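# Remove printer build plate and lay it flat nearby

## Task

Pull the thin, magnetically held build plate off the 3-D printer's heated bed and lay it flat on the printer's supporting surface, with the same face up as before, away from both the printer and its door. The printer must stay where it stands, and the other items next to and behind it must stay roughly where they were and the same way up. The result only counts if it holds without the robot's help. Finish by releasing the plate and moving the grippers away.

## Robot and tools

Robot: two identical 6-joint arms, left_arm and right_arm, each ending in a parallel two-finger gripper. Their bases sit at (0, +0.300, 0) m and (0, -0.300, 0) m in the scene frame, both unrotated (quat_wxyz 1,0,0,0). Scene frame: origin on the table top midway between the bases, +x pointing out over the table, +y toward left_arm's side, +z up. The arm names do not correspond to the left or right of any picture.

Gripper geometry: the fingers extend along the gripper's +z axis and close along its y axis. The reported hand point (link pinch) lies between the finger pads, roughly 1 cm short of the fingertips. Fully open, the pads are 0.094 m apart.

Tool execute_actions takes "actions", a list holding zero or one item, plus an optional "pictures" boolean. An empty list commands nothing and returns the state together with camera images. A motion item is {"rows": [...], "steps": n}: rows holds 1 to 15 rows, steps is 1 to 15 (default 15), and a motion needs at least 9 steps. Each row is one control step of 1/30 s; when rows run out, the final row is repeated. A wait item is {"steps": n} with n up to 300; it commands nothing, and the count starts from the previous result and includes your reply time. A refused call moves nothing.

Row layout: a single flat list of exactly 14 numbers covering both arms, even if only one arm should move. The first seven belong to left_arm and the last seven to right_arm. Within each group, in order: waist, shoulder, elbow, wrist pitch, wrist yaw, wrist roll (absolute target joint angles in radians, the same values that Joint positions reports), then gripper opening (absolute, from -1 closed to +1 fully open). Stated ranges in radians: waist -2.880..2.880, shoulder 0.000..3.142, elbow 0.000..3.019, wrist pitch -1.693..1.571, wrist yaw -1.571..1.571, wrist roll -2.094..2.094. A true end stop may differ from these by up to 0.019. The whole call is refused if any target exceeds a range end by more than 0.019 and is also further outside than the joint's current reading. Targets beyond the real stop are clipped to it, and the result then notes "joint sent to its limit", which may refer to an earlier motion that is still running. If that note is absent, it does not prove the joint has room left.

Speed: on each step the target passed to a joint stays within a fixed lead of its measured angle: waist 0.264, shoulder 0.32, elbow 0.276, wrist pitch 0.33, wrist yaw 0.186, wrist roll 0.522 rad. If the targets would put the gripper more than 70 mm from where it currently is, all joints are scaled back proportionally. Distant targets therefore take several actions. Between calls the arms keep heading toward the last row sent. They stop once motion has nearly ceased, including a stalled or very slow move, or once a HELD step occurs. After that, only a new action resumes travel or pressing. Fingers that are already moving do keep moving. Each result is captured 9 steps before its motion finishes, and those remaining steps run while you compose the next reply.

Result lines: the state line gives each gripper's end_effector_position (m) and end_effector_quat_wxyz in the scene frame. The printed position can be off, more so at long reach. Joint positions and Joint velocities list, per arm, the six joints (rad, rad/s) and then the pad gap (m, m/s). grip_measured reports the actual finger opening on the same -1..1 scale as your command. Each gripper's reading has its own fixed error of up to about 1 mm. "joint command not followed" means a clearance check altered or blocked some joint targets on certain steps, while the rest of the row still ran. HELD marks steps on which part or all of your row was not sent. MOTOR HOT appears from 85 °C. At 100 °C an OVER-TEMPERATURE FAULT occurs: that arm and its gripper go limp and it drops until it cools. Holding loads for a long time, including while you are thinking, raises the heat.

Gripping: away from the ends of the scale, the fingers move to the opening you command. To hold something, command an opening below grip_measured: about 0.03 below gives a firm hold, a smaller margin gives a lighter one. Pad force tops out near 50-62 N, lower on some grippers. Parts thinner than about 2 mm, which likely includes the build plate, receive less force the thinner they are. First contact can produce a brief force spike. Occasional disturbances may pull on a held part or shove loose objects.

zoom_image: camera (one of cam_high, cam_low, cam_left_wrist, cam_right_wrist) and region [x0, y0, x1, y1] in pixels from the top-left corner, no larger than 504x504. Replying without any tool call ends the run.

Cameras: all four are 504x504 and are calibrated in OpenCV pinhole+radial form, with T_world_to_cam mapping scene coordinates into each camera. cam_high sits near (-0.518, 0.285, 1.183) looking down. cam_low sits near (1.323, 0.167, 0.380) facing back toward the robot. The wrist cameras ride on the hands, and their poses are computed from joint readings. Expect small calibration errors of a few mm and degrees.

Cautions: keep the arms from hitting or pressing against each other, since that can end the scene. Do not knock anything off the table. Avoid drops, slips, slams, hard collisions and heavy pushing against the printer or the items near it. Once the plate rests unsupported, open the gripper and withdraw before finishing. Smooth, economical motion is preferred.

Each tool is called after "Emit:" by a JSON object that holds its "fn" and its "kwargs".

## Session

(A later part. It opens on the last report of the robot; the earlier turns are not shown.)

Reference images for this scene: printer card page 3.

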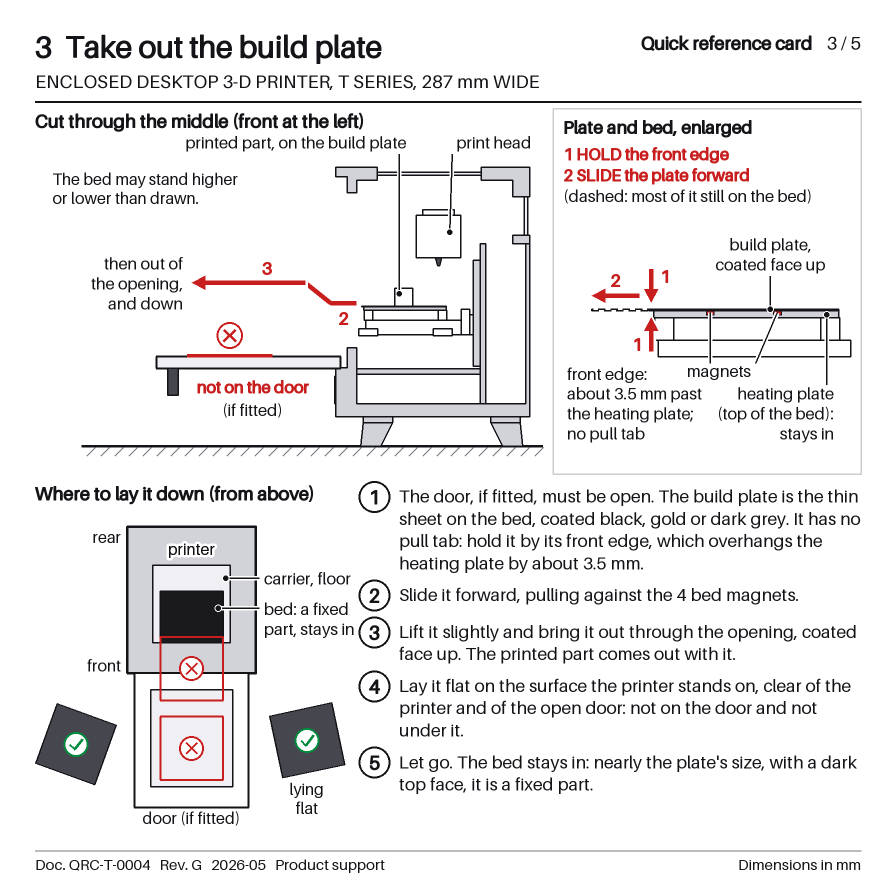

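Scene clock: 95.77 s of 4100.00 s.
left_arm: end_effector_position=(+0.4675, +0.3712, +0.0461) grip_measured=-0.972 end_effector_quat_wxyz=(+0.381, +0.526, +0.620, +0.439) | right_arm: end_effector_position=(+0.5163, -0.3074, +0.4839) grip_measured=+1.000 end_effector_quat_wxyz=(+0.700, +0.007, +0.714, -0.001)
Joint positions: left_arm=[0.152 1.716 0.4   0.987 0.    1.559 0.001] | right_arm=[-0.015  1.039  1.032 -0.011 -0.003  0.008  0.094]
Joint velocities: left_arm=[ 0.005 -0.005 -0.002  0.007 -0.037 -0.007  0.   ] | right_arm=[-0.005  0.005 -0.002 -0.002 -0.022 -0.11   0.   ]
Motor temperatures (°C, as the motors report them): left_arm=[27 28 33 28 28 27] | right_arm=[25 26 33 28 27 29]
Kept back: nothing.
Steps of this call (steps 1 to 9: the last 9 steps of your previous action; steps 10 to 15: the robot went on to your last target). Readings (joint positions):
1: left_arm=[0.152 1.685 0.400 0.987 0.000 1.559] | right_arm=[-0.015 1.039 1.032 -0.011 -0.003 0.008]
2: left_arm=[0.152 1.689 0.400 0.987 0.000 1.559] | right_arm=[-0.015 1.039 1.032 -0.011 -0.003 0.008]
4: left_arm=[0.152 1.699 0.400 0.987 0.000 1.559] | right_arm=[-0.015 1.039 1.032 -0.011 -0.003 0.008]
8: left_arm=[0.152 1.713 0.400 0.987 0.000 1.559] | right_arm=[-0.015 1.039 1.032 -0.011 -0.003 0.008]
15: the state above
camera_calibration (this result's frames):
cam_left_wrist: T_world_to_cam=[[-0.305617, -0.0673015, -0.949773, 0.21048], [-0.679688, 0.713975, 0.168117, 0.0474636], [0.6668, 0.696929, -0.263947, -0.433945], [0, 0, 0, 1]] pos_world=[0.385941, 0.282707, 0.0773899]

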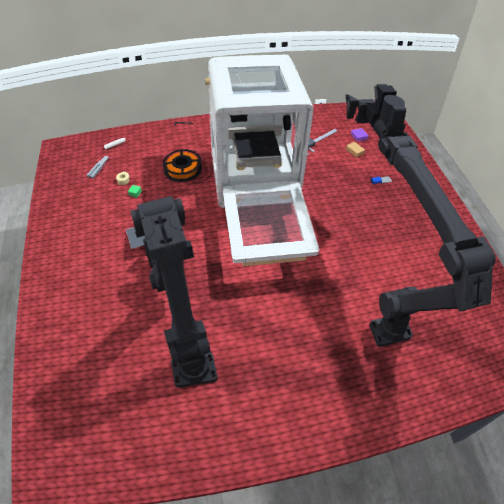

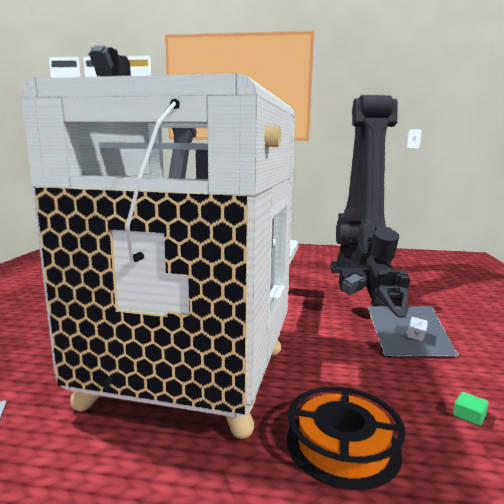

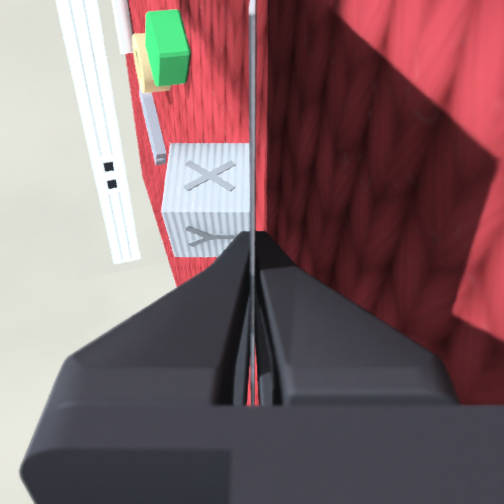

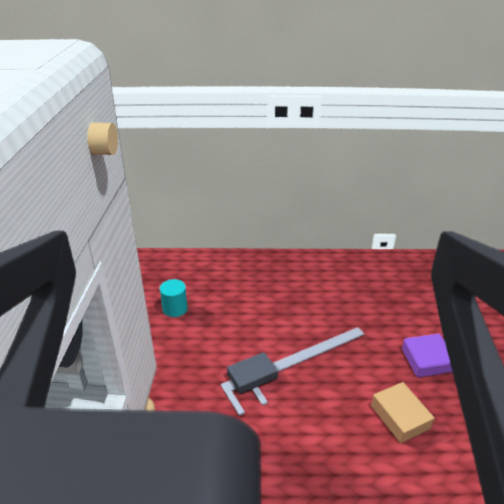

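Emit:
{"fn": "execute_actions", "kwargs": {"actions": [{"rows": [[0.156,1.728,0.408,1.025,0.002,1.571,-1,-0.015,1.039,1.032,-0.011,-0.003,0.008,1],[0.156,1.730,0.408,1.025,0.002,1.571,-1,-0.015,1.039,1.032,-0.011,-0.003,0.008,1],[0.156,1.732,0.408,1.025,0.002,1.571,-1,-0.015,1.039,1.032,-0.011,-0.003,0.008,1],[0.156,1.7335,0.408,1.02,0.002,1.571,-1,-0.015,1.039,1.032,-0.011,-0.003,0.008,1],[0.156,1.735,0.408,1.012,0.002,1.571,-1,-0.015,1.039,1.032,-0.011,-0.003,0.008,1],[0.156,1.7365,0.408,1.005,0.002,1.571,-1,-0.015,1.039,1.032,-0.011,-0.003,0.008,1],[0.156,1.7375,0.408,0.998,0.002,1.571,-1,-0.015,1.039,1.032,-0.011,-0.003,0.008,1],[0.156,1.7375,0.408,0.995,0.002,1.571,-1,-0.015,1.039,1.032,-0.011,-0.003,0.008,1],[0.156,1.7375,0.408,0.995,0.002,1.571,-1,-0.015,1.039,1.032,-0.011,-0.003,0.008,1],[0.156,1.7375,0.408,0.995,0.002,1.571,-1,-0.015,1.039,1.032,-0.011,-0.003,0.008,1]], "steps": 10}]}}

Emit:
{"fn": "execute_actions", "kwargs": {"actions": [{"rows": [[0.156,1.736,0.408,0.995,0.002,1.571,-0.97,-0.015,1.039,1.032,-0.011,-0.003,0.008,1],[0.156,1.730,0.408,0.995,0.002,1.571,-0.945,-0.015,1.039,1.032,-0.011,-0.003,0.008,1],[0.156,1.722,0.408,0.995,0.002,1.571,-0.91,-0.015,1.039,1.032,-0.011,-0.003,0.008,1],[0.156,1.714,0.408,0.990,0.002,1.571,-0.87,-0.015,1.039,1.032,-0.011,-0.003,0.008,1],[0.156,1.707,0.408,0.985,0.002,1.571,-0.82,-0.015,1.039,1.032,-0.011,-0.003,0.008,1],[0.156,1.702,0.408,0.980,0.002,1.571,-0.77,-0.015,1.039,1.032,-0.011,-0.003,0.008,1],[0.156,1.699,0.408,0.976,0.002,1.571,-0.72,-0.015,1.039,1.032,-0.011,-0.003,0.008,1],[0.156,1.6986,0.408,0.976,0.002,1.571,-0.67,-0.015,1.039,1.032,-0.011,-0.003,0.008,1],[0.156,1.6974,0.408,0.9748,0.002,1.571,-0.62,-0.015,1.039,1.032,-0.011,-0.003,0.008,1],[0.156,1.6954,0.408,0.9712,0.002,1.571,-0.57,-0.015,1.039,1.032,-0.011,-0.003,0.008,1],[0.156,1.6929,0.408,0.9655,0.002,1.571,-0.52,-0.015,1.039,1.032,-0.011,-0.003,0.008,1],[0.156,1.6897,0.408,0.9580,0.002,1.571,-0.48,-0.015,1.039,1.032,-0.011,-0.003,0.008,1],[0.156,1.6860,0.408,0.9487,0.002,1.571,-0.445,-0.015,1.039,1.032,-0.011,-0.003,0.008,1],[0.156,1.6819,0.408,0.9380,0.002,1.571,-0.42,-0.015,1.039,1.032,-0.011,-0.003,0.008,1],[0.156,1.6775,0.408,0.9260,0.002,1.571,-0.404,-0.015,1.039,1.032,-0.011,-0.003,0.008,1]], "steps": 15}]}}

Emit:
{"fn": "execute_actions", "kwargs": {"actions": [{"rows": [[0.156,1.6727,0.408,0.9129,0.002,1.571,-0.404,-0.015,1.039,1.032,-0.011,-0.003,0.008,1],[0.156,1.6678,0.408,0.8990,0.002,1.571,-0.404,-0.015,1.039,1.032,-0.011,-0.003,0.008,1],[0.156,1.6627,0.408,0.8845,0.002,1.571,-0.404,-0.015,1.039,1.032,-0.011,-0.003,0.008,1],[0.156,1.6575,0.408,0.8695,0.002,1.571,-0.404,-0.015,1.039,1.032,-0.011,-0.003,0.008,1],[0.156,1.6523,0.408,0.8544,0.002,1.571,-0.404,-0.015,1.039,1.032,-0.011,-0.003,0.008,1],[0.156,1.6472,0.408,0.8392,0.002,1.571,-0.404,-0.015,1.039,1.032,-0.011,-0.003,0.008,1],[0.156,1.6423,0.408,0.8242,0.002,1.571,-0.404,-0.015,1.039,1.032,-0.011,-0.003,0.008,1],[0.156,1.6375,0.408,0.8097,0.002,1.571,-0.404,-0.015,1.039,1.032,-0.011,-0.003,0.008,1],[0.156,1.6331,0.408,0.7958,0.002,1.571,-0.404,-0.015,1.039,1.032,-0.011,-0.003,0.008,1],[0.156,1.6290,0.408,0.7827,0.002,1.571,-0.404,-0.015,1.039,1.032,-0.011,-0.003,0.008,1],[0.156,1.6253,0.408,0.7707,0.002,1.571,-0.404,-0.015,1.039,1.032,-0.011,-0.003,0.008,1],[0.156,1.6221,0.408,0.7600,0.002,1.571,-0.404,-0.015,1.039,1.032,-0.011,-0.003,0.008,1],[0.156,1.6196,0.408,0.7507,0.002,1.571,-0.404,-0.015,1.039,1.032,-0.011,-0.003,0.008,1],[0.156,1.6176,0.408,0.7432,0.002,1.571,-0.404,-0.015,1.039,1.032,-0.011,-0.003,0.008,1],[0.156,1.6164,0.408,0.7375,0.002,1.571,-0.404,-0.015,1.039,1.032,-0.011,-0.003,0.008,1]], "steps": 15}]}}

Emit:
{"fn": "execute_actions", "kwargs": {"actions": [{"steps": 15}], "pictures": true}}

Scene clock: 101.50 s of 4100.00 s.
left_arm: end_effector_position=(+0.4675, +0.3712, +0.0461) grip_measured=-0.972 end_effector_quat_wxyz=(+0.381, +0.526, +0.620, +0.439) | right_arm: end_effector_position=(+0.5163, -0.3074, +0.4839) grip_measured=+1.000 end_effector_quat_wxyz=(+0.700, +0.007, +0.714, -0.001)
Joint positions: left_arm=[0.152 1.716 0.4   0.987 0.    1.559 0.001] | right_arm=[-0.015  1.039  1.032 -0.011 -0.003  0.008  0.094]
Joint velocities: left_arm=[-0.005  0.005 -0.002 -0.012  0.007 -0.022  0.001] | right_arm=[-0.005 -0.015  0.007 -0.012  0.081 -0.022  0.   ]
Motor temperatures (°C, as the motors report them): left_arm=[27 28 32 28 28 27] | right_arm=[25 26 33 28 27 29]
Steps of this call (steps 1 to 15: the robot went on to your last target; steps 16 to 90: nothing new was sent; then 2.70 s passed at rest; step 91: the first step of this action). Readings (joint positions):
91: the state above

Scene clock: 102.00 s of 4100.00 s.
left_arm: end_effector_position=(+0.4667, +0.3711, +0.0420) grip_measured=-0.796 end_effector_quat_wxyz=(+0.379, +0.528, +0.622, +0.437) | right_arm: end_effector_position=(+0.5163, -0.3074, +0.4839) grip_measured=+1.000 end_effector_quat_wxyz=(+0.700, +0.007, +0.714, -0.001)
Joint positions: left_arm=[0.152 1.725 0.4   0.987 0.    1.56  0.01 ] | right_arm=[-0.015  1.039  1.032 -0.011 -0.003  0.008  0.094]
Joint velocities: left_arm=[-0.015 -0.015 -0.012  0.007 -0.022  0.095  0.05 ] | right_arm=[ 0.005 -0.015 -0.022 -0.012  0.022 -0.007  0.   ]
Motor temperatures (°C, as the motors report them): left_arm=[27 28 32 28 28 27] | right_arm=[25 26 33 28 27 29]
Steps of this call (steps 1 to 9: the last 9 steps of your previous action; steps 10 to 15: the first 6 steps of this action). Readings (joint positions):
10: left_arm=[0.152 1.725 0.400 0.987 0.000 1.559] | right_arm=[-0.015 1.039 1.032 -0.011 -0.003 0.008]
11: left_arm=[0.152 1.725 0.400 0.987 0.000 1.559] | right_arm=[-0.015 1.039 1.032 -0.011 -0.003 0.008]
13: left_arm=[0.152 1.725 0.400 0.987 0.000 1.560] | right_arm=[-0.015 1.039 1.032 -0.011 -0.003 0.008]
15: the state above

Scene clock: 102.50 s of 4100.00 s.
left_arm: end_effector_position=(+0.4612, +0.3703, +0.0370) grip_measured=-0.406 end_effector_quat_wxyz=(+0.362, +0.540, +0.636, +0.417) | right_arm: end_effector_position=(+0.5163, -0.3074, +0.4839) grip_measured=+1.000 end_effector_quat_wxyz=(+0.700, +0.007, +0.714, -0.001)
Joint positions: left_arm=[0.152 1.682 0.4   0.88  0.    1.56  0.028] | right_arm=[-0.015  1.039  1.032 -0.011 -0.003  0.008  0.094]
Joint velocities: left_arm=[-0.005 -0.171  0.002 -0.447 -0.022 -0.022  0.   ] | right_arm=[-0.015  0.005  0.012 -0.012 -0.081 -0.022  0.   ]
Motor temperatures (°C, as the motors report them): left_arm=[27 28 32 28 28 27] | right_arm=[25 26 33 28 27 29]
Steps of this call (steps 1 to 9: the last 9 steps of your previous action; steps 10 to 15: the first 6 steps of this action). Readings (joint positions):
10: left_arm=[0.152 1.708 0.400 0.947 0.000 1.560] | right_arm=[-0.015 1.039 1.032 -0.011 -0.003 0.008]
11: left_arm=[0.152 1.704 0.400 0.935 0.000 1.560] | right_arm=[-0.015 1.039 1.032 -0.011 -0.003 0.008]
13: left_arm=[0.152 1.693 0.400 0.909 0.000 1.560] | right_arm=[-0.015 1.039 1.032 -0.011 -0.003 0.008]
15: the state above

Scene clock: 103.00 s of 4100.00 s.
left_arm: end_effector_position=(+0.4515, +0.3688, +0.0261) grip_measured=-0.406 end_effector_quat_wxyz=(+0.337, +0.555, +0.654, +0.388) | right_arm: end_effector_position=(+0.5163, -0.3074, +0.4839) grip_measured=+1.000 end_effector_quat_wxyz=(+0.700, +0.007, +0.714, -0.001)
Joint positions: left_arm=[0.152 1.641 0.4   0.75  0.    1.56  0.028] | right_arm=[-0.015  1.039  1.032 -0.011 -0.003  0.008  0.094]
Joint velocities: left_arm=[-0.005  0.005 -0.002 -0.027  0.037 -0.037 -0.   ] | right_arm=[-0.005  0.015 -0.007  0.002  0.007 -0.007  0.   ]
Motor temperatures (°C, as the motors report them): left_arm=[27 28 32 28 28 27] | right_arm=[25 26 33 28 27 29]
Kept back: nothing.
Steps of this call (steps 1 to 9: the last 9 steps of your previous action; steps 10 to 15: the robot went on to your last target). Readings (joint positions):
1: left_arm=[0.152 1.676 0.400 0.866 0.000 1.560] | right_arm=[-0.015 1.039 1.032 -0.011 -0.003 0.008]
2: left_arm=[0.152 1.671 0.400 0.851 0.000 1.560] | right_arm=[-0.015 1.039 1.032 -0.011 -0.003 0.008]
4: left_arm=[0.152 1.661 0.400 0.822 0.000 1.560] | right_arm=[-0.015 1.039 1.032 -0.011 -0.003 0.008]
8: left_arm=[0.152 1.646 0.400 0.774 0.000 1.560] | right_arm=[-0.015 1.039 1.032 -0.011 -0.003 0.008]
15: the state above
camera_calibration (this result's frames):
cam_left_wrist: T_world_to_cam=[[-0.453168, -0.0895525, -0.886916, 0.259608], [-0.645418, 0.719242, 0.257153, 0.0219807], [0.614878, 0.688964, -0.383736, -0.397361], [0, 0, 0, 1]] pos_world=[0.376161, 0.281207, 0.0721164]

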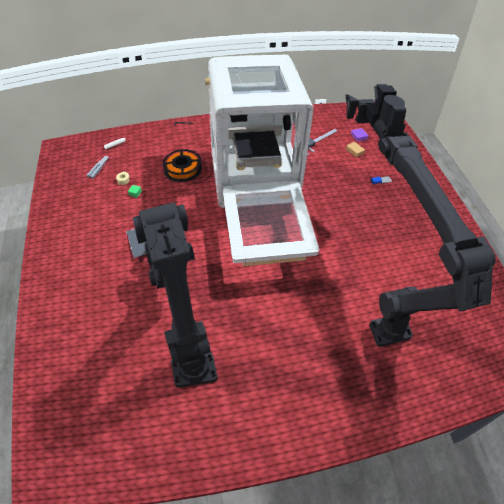

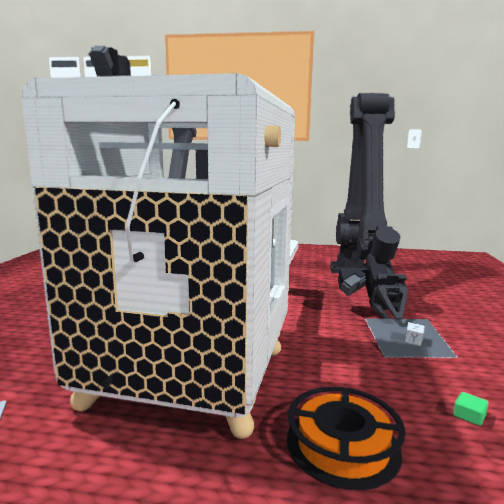

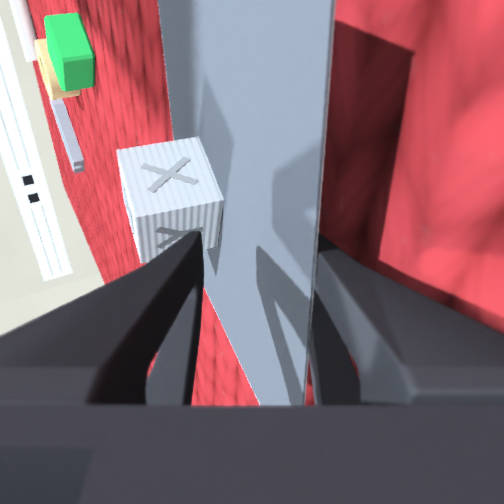

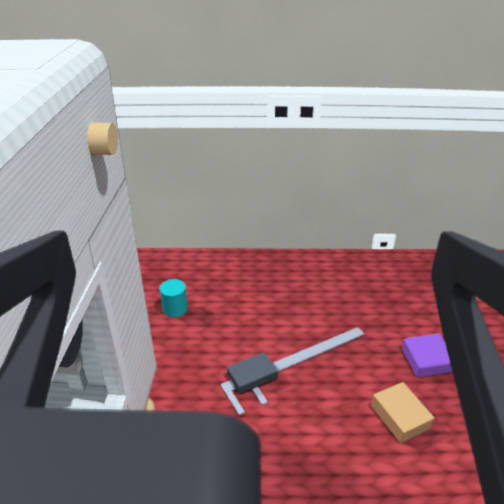

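Emit:
{"fn": "execute_actions", "kwargs": {"actions": [{"rows": [[0.156,1.6150,0.408,0.7355,0.002,1.571,-0.404,-0.015,1.039,1.032,-0.011,-0.003,0.008,1],[0.156,1.6140,0.408,0.7315,0.002,1.571,-0.404,-0.015,1.039,1.032,-0.011,-0.003,0.008,1],[0.156,1.6130,0.408,0.7255,0.002,1.571,-0.404,-0.015,1.039,1.032,-0.011,-0.003,0.008,1],[0.156,1.6120,0.408,0.7175,0.002,1.571,-0.404,-0.015,1.039,1.032,-0.011,-0.003,0.008,1],[0.156,1.6095,0.408,0.7075,0.002,1.571,-0.404,-0.015,1.039,1.032,-0.011,-0.003,0.008,1],[0.156,1.6046,0.408,0.6955,0.002,1.571,-0.404,-0.015,1.039,1.032,-0.011,-0.003,0.008,1],[0.156,1.5986,0.408,0.6835,0.002,1.571,-0.404,-0.015,1.039,1.032,-0.011,-0.003,0.008,1],[0.156,1.5927,0.408,0.6715,0.002,1.571,-0.404,-0.015,1.039,1.032,-0.011,-0.003,0.008,1],[0.156,1.5868,0.408,0.6595,0.002,1.571,-0.404,-0.015,1.039,1.032,-0.011,-0.003,0.008,1],[0.156,1.5809,0.408,0.6475,0.002,1.571,-0.404,-0.015,1.039,1.032,-0.011,-0.003,0.008,1],[0.156,1.5750,0.408,0.6355,0.002,1.571,-0.404,-0.015,1.039,1.032,-0.011,-0.003,0.008,1],[0.156,1.5691,0.408,0.6235,0.002,1.571,-0.404,-0.015,1.039,1.032,-0.011,-0.003,0.008,1],[0.156,1.5633,0.408,0.6115,0.002,1.571,-0.404,-0.015,1.039,1.032,-0.011,-0.003,0.008,1],[0.156,1.5575,0.408,0.5995,0.002,1.571,-0.404,-0.015,1.039,1.032,-0.011,-0.003,0.008,1],[0.156,1.5516,0.408,0.5875,0.002,1.571,-0.404,-0.015,1.039,1.032,-0.011,-0.003,0.008,1]], "steps": 15}]}}

Emit:
{"fn": "execute_actions", "kwargs": {"actions": [{"rows": [[0.156,1.5458,0.408,0.5755,0.002,1.571,-0.404,-0.015,1.039,1.032,-0.011,-0.003,0.008,1],[0.156,1.5399,0.408,0.5635,0.002,1.571,-0.404,-0.015,1.039,1.032,-0.011,-0.003,0.008,1],[0.156,1.5341,0.408,0.5515,0.002,1.571,-0.404,-0.015,1.039,1.032,-0.011,-0.003,0.008,1],[0.156,1.5283,0.408,0.5395,0.002,1.571,-0.404,-0.015,1.039,1.032,-0.011,-0.003,0.008,1],[0.156,1.5225,0.408,0.5275,0.002,1.571,-0.404,-0.015,1.039,1.032,-0.011,-0.003,0.008,1],[0.156,1.5167,0.408,0.5155,0.002,1.571,-0.404,-0.015,1.039,1.032,-0.011,-0.003,0.008,1],[0.156,1.5109,0.408,0.5035,0.002,1.571,-0.404,-0.015,1.039,1.032,-0.011,-0.003,0.008,1],[0.156,1.5052,0.408,0.4915,0.002,1.571,-0.404,-0.015,1.039,1.032,-0.011,-0.003,0.008,1],[0.156,1.4994,0.408,0.4795,0.002,1.571,-0.404,-0.015,1.039,1.032,-0.011,-0.003,0.008,1],[0.156,1.4936,0.408,0.4675,0.002,1.571,-0.404,-0.015,1.039,1.032,-0.011,-0.003,0.008,1],[0.156,1.4879,0.408,0.4555,0.002,1.571,-0.404,-0.015,1.039,1.032,-0.011,-0.003,0.008,1],[0.156,1.4821,0.408,0.4435,0.002,1.571,-0.404,-0.015,1.039,1.032,-0.011,-0.003,0.008,1],[0.156,1.4765,0.408,0.4315,0.002,1.571,-0.404,-0.015,1.039,1.032,-0.011,-0.003,0.008,1],[0.156,1.4708,0.408,0.4195,0.002,1.571,-0.404,-0.015,1.039,1.032,-0.011,-0.003,0.008,1],[0.156,1.4651,0.408,0.4075,0.002,1.571,-0.404,-0.015,1.039,1.032,-0.011,-0.003,0.008,1]], "steps": 15}], "pictures": true}}

Emit:
{"fn": "execute_actions", "kwargs": {"actions": [{"rows": [[0.156,1.4594,0.408,0.3955,0.002,1.571,-0.404,-0.015,1.039,1.032,-0.011,-0.003,0.008,1],[0.156,1.4538,0.408,0.3835,0.002,1.571,-0.404,-0.015,1.039,1.032,-0.011,-0.003,0.008,1],[0.156,1.4481,0.408,0.3715,0.002,1.571,-0.404,-0.015,1.039,1.032,-0.011,-0.003,0.008,1],[0.156,1.4425,0.408,0.3595,0.002,1.571,-0.404,-0.015,1.039,1.032,-0.011,-0.003,0.008,1],[0.156,1.4345,0.408,0.3475,0.002,1.571,-0.404,-0.015,1.039,1.032,-0.011,-0.003,0.008,1],[0.156,1.4235,0.408,0.3355,0.002,1.571,-0.404,-0.015,1.039,1.032,-0.011,-0.003,0.008,1],[0.156,1.4085,0.408,0.3235,0.002,1.571,-0.404,-0.015,1.039,1.032,-0.011,-0.003,0.008,1],[0.156,1.3895,0.408,0.3115,0.002,1.571,-0.404,-0.015,1.039,1.032,-0.011,-0.003,0.008,1],[0.156,1.3665,0.408,0.2995,0.002,1.571,-0.404,-0.015,1.039,1.032,-0.011,-0.003,0.008,1],[0.156,1.3395,0.408,0.2875,0.002,1.571,-0.404,-0.015,1.039,1.032,-0.011,-0.003,0.008,1],[0.156,1.3095,0.408,0.2755,0.002,1.571,-0.404,-0.015,1.039,1.032,-0.011,-0.003,0.008,1],[0.156,1.2795,0.408,0.2635,0.002,1.571,-0.404,-0.015,1.039,1.032,-0.011,-0.003,0.008,1],[0.156,1.2495,0.408,0.2515,0.002,1.571,-0.404,-0.015,1.039,1.032,-0.011,-0.003,0.008,1],[0.156,1.2195,0.408,0.2395,0.002,1.571,-0.404,-0.015,1.039,1.032,-0.011,-0.003,0.008,1],[0.156,1.1895,0.408,0.2275,0.002,1.571,-0.404,-0.015,1.039,1.032,-0.011,-0.003,0.008,1]], "steps": 15}], "pictures": true}}

Emit:
{"fn": "execute_actions", "kwargs": {"actions": [{"rows": [[0.156,1.1595,0.408,0.2155,0.002,1.571,-0.404,-0.015,1.039,1.032,-0.011,-0.003,0.008,1],[0.156,1.1295,0.408,0.2035,0.002,1.571,-0.404,-0.015,1.039,1.032,-0.011,-0.003,0.008,1],[0.156,1.0995,0.408,0.1915,0.002,1.571,-0.404,-0.015,1.039,1.032,-0.011,-0.003,0.008,1],[0.156,1.0695,0.408,0.1795,0.002,1.571,-0.404,-0.015,1.039,1.032,-0.011,-0.003,0.008,1],[0.156,1.0405,0.408,0.1685,0.002,1.571,-0.404,-0.015,1.039,1.032,-0.011,-0.003,0.008,1],[0.156,1.0135,0.408,0.1585,0.002,1.571,-0.404,-0.015,1.039,1.032,-0.011,-0.003,0.008,1],[0.156,0.9895,0.408,0.1495,0.002,1.571,-0.404,-0.015,1.039,1.032,-0.011,-0.003,0.008,1],[0.156,0.9685,0.408,0.1415,0.002,1.571,-0.404,-0.015,1.039,1.032,-0.011,-0.003,0.008,1],[0.156,0.9505,0.408,0.1345,0.002,1.571,-0.404,-0.015,1.039,1.032,-0.011,-0.003,0.008,1],[0.156,0.9355,0.408,0.1285,0.002,1.571,-0.404,-0.015,1.039,1.032,-0.011,-0.003,0.008,1],[0.156,0.9235,0.408,0.1235,0.002,1.571,-0.404,-0.015,1.039,1.032,-0.011,-0.003,0.008,1],[0.156,0.9145,0.408,0.1195,0.002,1.571,-0.404,-0.015,1.039,1.032,-0.011,-0.003,0.008,1],[0.156,0.9085,0.408,0.1165,0.002,1.571,-0.404,-0.015,1.039,1.032,-0.011,-0.003,0.008,1],[0.156,0.9055,0.408,0.1145,0.002,1.571,-0.404,-0.015,1.039,1.032,-0.011,-0.003,0.008,1],[0.156,0.9045,0.408,0.1135,0.002,1.571,-0.404,-0.015,1.039,1.032,-0.011,-0.003,0.008,1]], "steps": 15}]}}

Emit:
{"fn": "execute_actions", "kwargs": {"actions": [{"steps": 14}], "pictures": true}}

Scene clock: 109.87 s of 4100.00 s.
left_arm: end_effector_position=(+0.4492, +0.3684, +0.0228) grip_measured=-0.406 end_effector_quat_wxyz=(+0.331, +0.558, +0.658, +0.382) | right_arm: end_effector_position=(+0.5163, -0.3074, +0.4839) grip_measured=+1.000 end_effector_quat_wxyz=(+0.700, +0.007, +0.714, -0.001)
Joint positions: left_arm=[0.152 1.636 0.4   0.726 0.    1.56  0.028] | right_arm=[-0.015  1.039  1.032 -0.011 -0.003  0.008  0.094]
Joint velocities: left_arm=[ 0.005 -0.063  0.002 -0.281 -0.051 -0.007 -0.   ] | right_arm=[-0.005  0.005 -0.017  0.002 -0.022  0.066  0.   ]
Motor temperatures (°C, as the motors report them): left_arm=[27 28 31 28 28 27] | right_arm=[25 26 33 28 27 29]
Steps of this call (steps 1 to 15: the robot went on to your last target; steps 16 to 90: nothing new was sent; then 3.67 s passed at rest; steps 91 to 96: the first 6 steps of this action). Readings (joint positions):
91: left_arm=[0.152 1.641 0.400 0.749 0.000 1.560] | right_arm=[-0.015 1.039 1.032 -0.011 -0.003 0.008]
92: left_arm=[0.152 1.641 0.400 0.748 0.000 1.560] | right_arm=[-0.015 1.039 1.032 -0.011 -0.003 0.008]
94: left_arm=[0.152 1.639 0.400 0.741 0.000 1.560] | right_arm=[-0.015 1.039 1.032 -0.011 -0.003 0.008]
96: the state above

Scene clock: 110.37 s of 4100.00 s.
left_arm: end_effector_position=(+0.4358, +0.3664, +0.0225) grip_measured=-0.406 end_effector_quat_wxyz=(+0.306, +0.572, +0.674, +0.352) | right_arm: end_effector_position=(+0.5163, -0.3074, +0.4839) grip_measured=+1.000 end_effector_quat_wxyz=(+0.700, +0.007, +0.714, -0.001)
Joint positions: left_arm=[0.152 1.551 0.4   0.551 0.    1.56  0.028] | right_arm=[-0.015  1.039  1.032 -0.011 -0.003  0.008  0.094]
Joint velocities: left_arm=[-0.005 -0.171 -0.002 -0.354 -0.022 -0.007  0.001] | right_arm=[-0.005 -0.015  0.007  0.012  0.022  0.022  0.   ]
Motor temperatures (°C, as the motors report them): left_arm=[27 28 31 28 28 27] | right_arm=[25 26 33 28 27 29]
Steps of this call (steps 1 to 9: the last 9 steps of your previous action; steps 10 to 15: the first 6 steps of this action). Readings (joint positions):
10: left_arm=[0.152 1.580 0.400 0.611 0.000 1.560] | right_arm=[-0.015 1.039 1.032 -0.011 -0.003 0.008]
11: left_arm=[0.152 1.574 0.400 0.599 0.000 1.560] | right_arm=[-0.015 1.039 1.032 -0.011 -0.003 0.008]
13: left_arm=[0.152 1.562 0.400 0.575 0.000 1.560] | right_arm=[-0.015 1.039 1.032 -0.011 -0.003 0.008]
15: the state above
camera_calibration (this result's frames):
cam_left_wrist: T_world_to_cam=[[-0.546225, -0.103829, -0.831179, 0.293619], [-0.614515, 0.723983, 0.313402, -0.00197352], [0.569219, 0.68196, -0.459262, -0.363252], [0, 0, 0, 1]] pos_world=[0.365939, 0.279638, 0.0778402]

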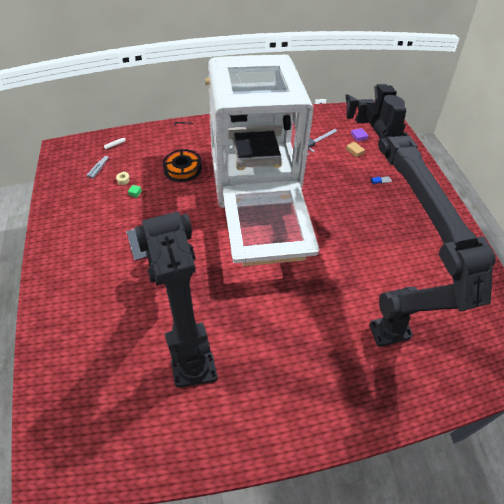

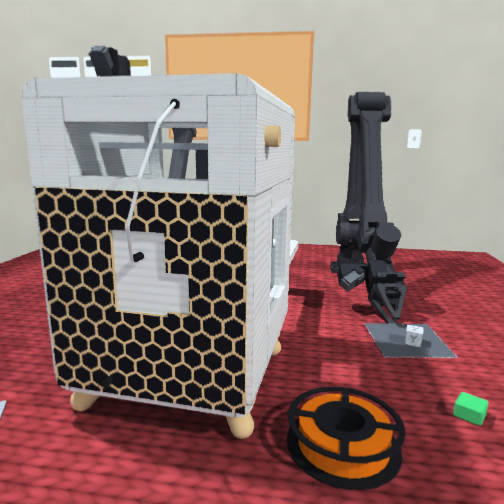

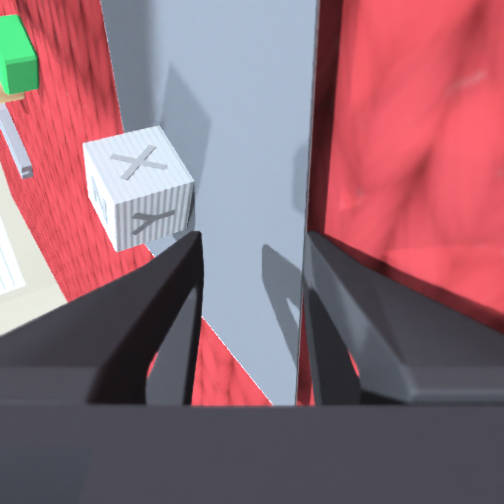

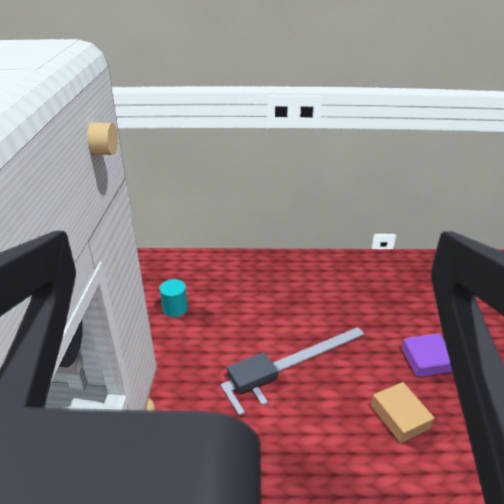

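Scene clock: 110.87 s of 4100.00 s.
left_arm: end_effector_position=(+0.4197, +0.3639, +0.0256) grip_measured=-0.406 end_effector_quat_wxyz=(+0.281, +0.585, +0.689, +0.324) | right_arm: end_effector_position=(+0.5163, -0.3074, +0.4839) grip_measured=+1.000 end_effector_quat_wxyz=(+0.700, +0.007, +0.714, -0.001)
Joint positions: left_arm=[0.152 1.459 0.4   0.374 0.    1.56  0.028] | right_arm=[-0.015  1.039  1.032 -0.011 -0.003  0.008  0.094]
Joint velocities: left_arm=[ 0.005 -0.21  -0.002 -0.374 -0.022 -0.007 -0.   ] | right_arm=[-0.024 -0.015  0.002 -0.012 -0.066 -0.037  0.   ]
Motor temperatures (°C, as the motors report them): left_arm=[27 28 31 28 28 27] | right_arm=[25 26 33 28 27 29]
Steps of this call (steps 1 to 9: the last 9 steps of your previous action; steps 10 to 15: the first 6 steps of this action). Readings (joint positions):
10: left_arm=[0.152 1.488 0.400 0.434 0.000 1.560] | right_arm=[-0.015 1.039 1.032 -0.011 -0.003 0.008]
11: left_arm=[0.152 1.482 0.400 0.422 0.000 1.560] | right_arm=[-0.015 1.039 1.032 -0.011 -0.003 0.008]
13: left_arm=[0.152 1.471 0.400 0.398 0.000 1.560] | right_arm=[-0.015 1.039 1.032 -0.011 -0.003 0.008]
15: the state above
camera_calibration (this result's frames):
cam_left_wrist: T_world_to_cam=[[-0.61375, -0.114189, -0.781199, 0.318017], [-0.586549, 0.728273, 0.354371, -0.0254098], [0.528461, 0.675707, -0.513955, -0.33018], [0, 0, 0, 1]] pos_world=[0.354766, 0.277924, 0.0877413]

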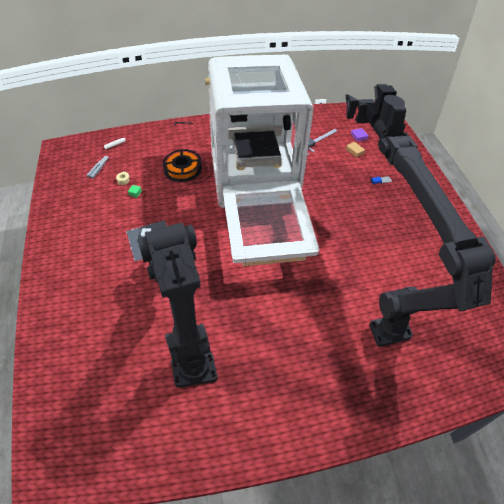

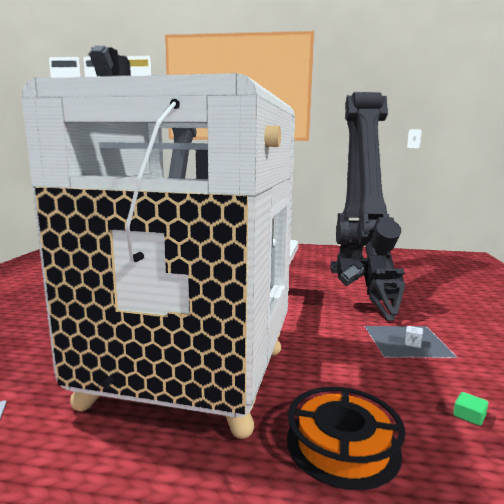

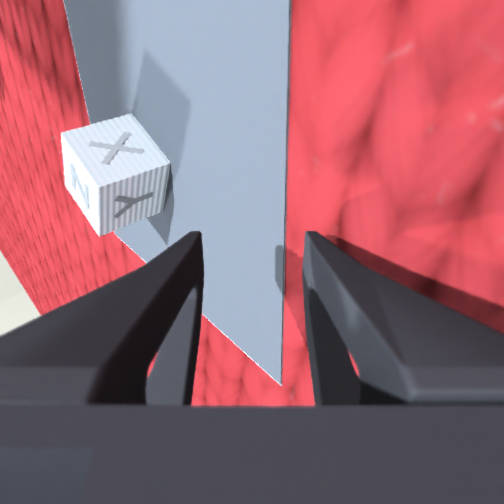

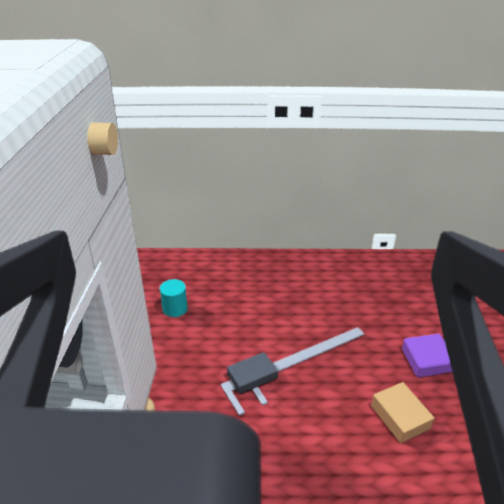

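Scene clock: 111.37 s of 4100.00 s.
left_arm: end_effector_position=(+0.4131, +0.3629, +0.1453) grip_measured=-0.406 end_effector_quat_wxyz=(+0.341, +0.552, +0.651, +0.393) | right_arm: end_effector_position=(+0.5163, -0.3074, +0.4839) grip_measured=+1.000 end_effector_quat_wxyz=(+0.700, +0.007, +0.714, -0.001)
Joint positions: left_arm=[0.152 1.071 0.4   0.196 0.    1.56  0.028] | right_arm=[-0.015  1.039  1.032 -0.011 -0.003  0.008  0.094]
Joint velocities: left_arm=[-0.005 -0.874 -0.017 -0.349 -0.007 -0.066 -0.   ] | right_arm=[ 0.015 -0.024 -0.022  0.007 -0.022 -0.066  0.   ]
Motor temperatures (°C, as the motors report them): left_arm=[27 28 31 28 28 27] | right_arm=[25 26 33 28 27 29]
Steps of this call (steps 1 to 9: the last 9 steps of your previous action; steps 10 to 15: the first 6 steps of this action). Readings (joint positions):
10: left_arm=[0.152 1.233 0.400 0.253 0.000 1.560] | right_arm=[-0.015 1.039 1.032 -0.011 -0.003 0.008]
11: left_arm=[0.152 1.199 0.400 0.242 0.000 1.560] | right_arm=[-0.015 1.039 1.032 -0.011 -0.003 0.008]
13: left_arm=[0.152 1.133 0.400 0.219 0.000 1.560] | right_arm=[-0.015 1.039 1.032 -0.011 -0.003 0.008]
15: the state above

Scene clock: 111.83 s of 4100.00 s.
left_arm: end_effector_position=(+0.4001, +0.3609, +0.1934) grip_measured=-0.406 end_effector_quat_wxyz=(+0.368, +0.536, +0.631, +0.423) | right_arm: end_effector_position=(+0.5163, -0.3074, +0.4839) grip_measured=+1.000 end_effector_quat_wxyz=(+0.700, +0.007, +0.714, -0.001)
Joint positions: left_arm=[0.152 0.909 0.4   0.129 0.    1.56  0.028] | right_arm=[-0.015  1.039  1.032 -0.011 -0.003  0.008  0.094]
Joint velocities: left_arm=[ 0.015 -0.015 -0.032  0.012 -0.037 -0.051  0.   ] | right_arm=[-0.015 -0.005  0.012 -0.007  0.066 -0.037  0.   ]
Motor temperatures (°C, as the motors report them): left_arm=[27 28 31 28 28 27] | right_arm=[25 26 33 28 27 29]
Kept back: nothing.
Steps of this call (steps 1 to 9: the last 9 steps of your previous action; steps 10 to 14: the robot went on to your last target). Readings (joint positions):
1: left_arm=[0.152 1.043 0.400 0.186 0.000 1.560] | right_arm=[-0.015 1.039 1.032 -0.011 -0.003 0.008]
2: left_arm=[0.152 1.017 0.400 0.177 0.000 1.560] | right_arm=[-0.015 1.039 1.032 -0.011 -0.003 0.008]
4: left_arm=[0.152 0.971 0.400 0.160 0.000 1.560] | right_arm=[-0.015 1.039 1.032 -0.011 -0.003 0.008]
8: left_arm=[0.152 0.917 0.400 0.139 0.000 1.560] | right_arm=[-0.015 1.039 1.032 -0.011 -0.003 0.008]
14: the state above
camera_calibration (this result's frames):
cam_left_wrist: T_world_to_cam=[[-0.353594, -0.0742761, -0.932445, 0.347416], [-0.670284, 0.715427, 0.197191, -0.0256539], [0.65245, 0.694729, -0.302757, -0.328854], [0, 0, 0, 1]] pos_world=[0.32021, 0.272623, 0.229442]

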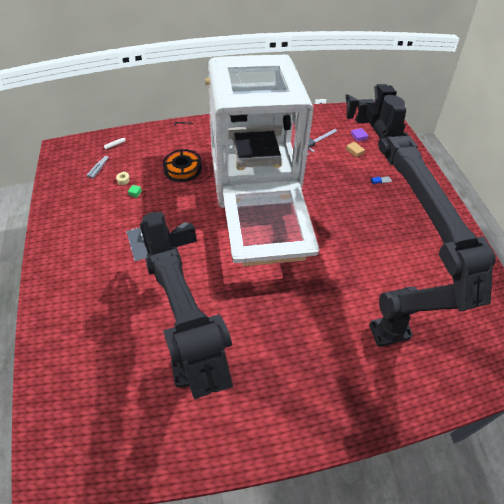

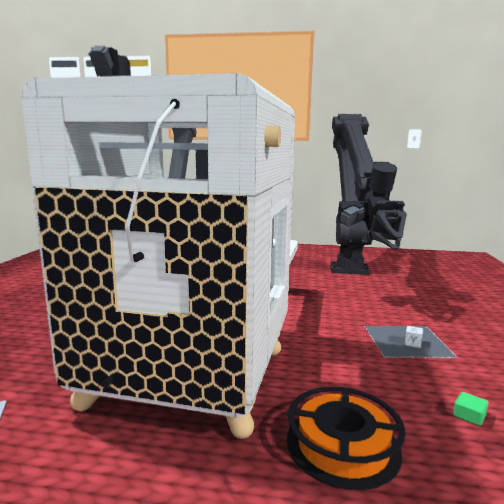

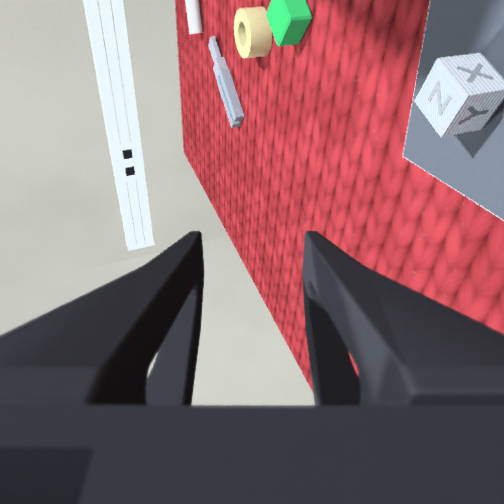

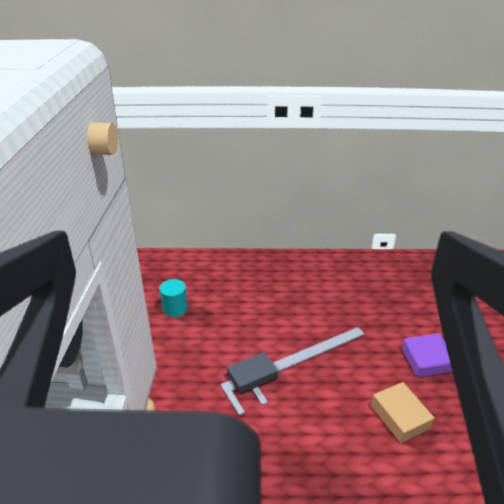

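The plate is lying flat on the table, coated side up and clear of the printer and door. The arm has moved away.

Emit:
{"fn": "finished_scene", "kwargs": {"scene": 2}}

The scene is finished: the task was done.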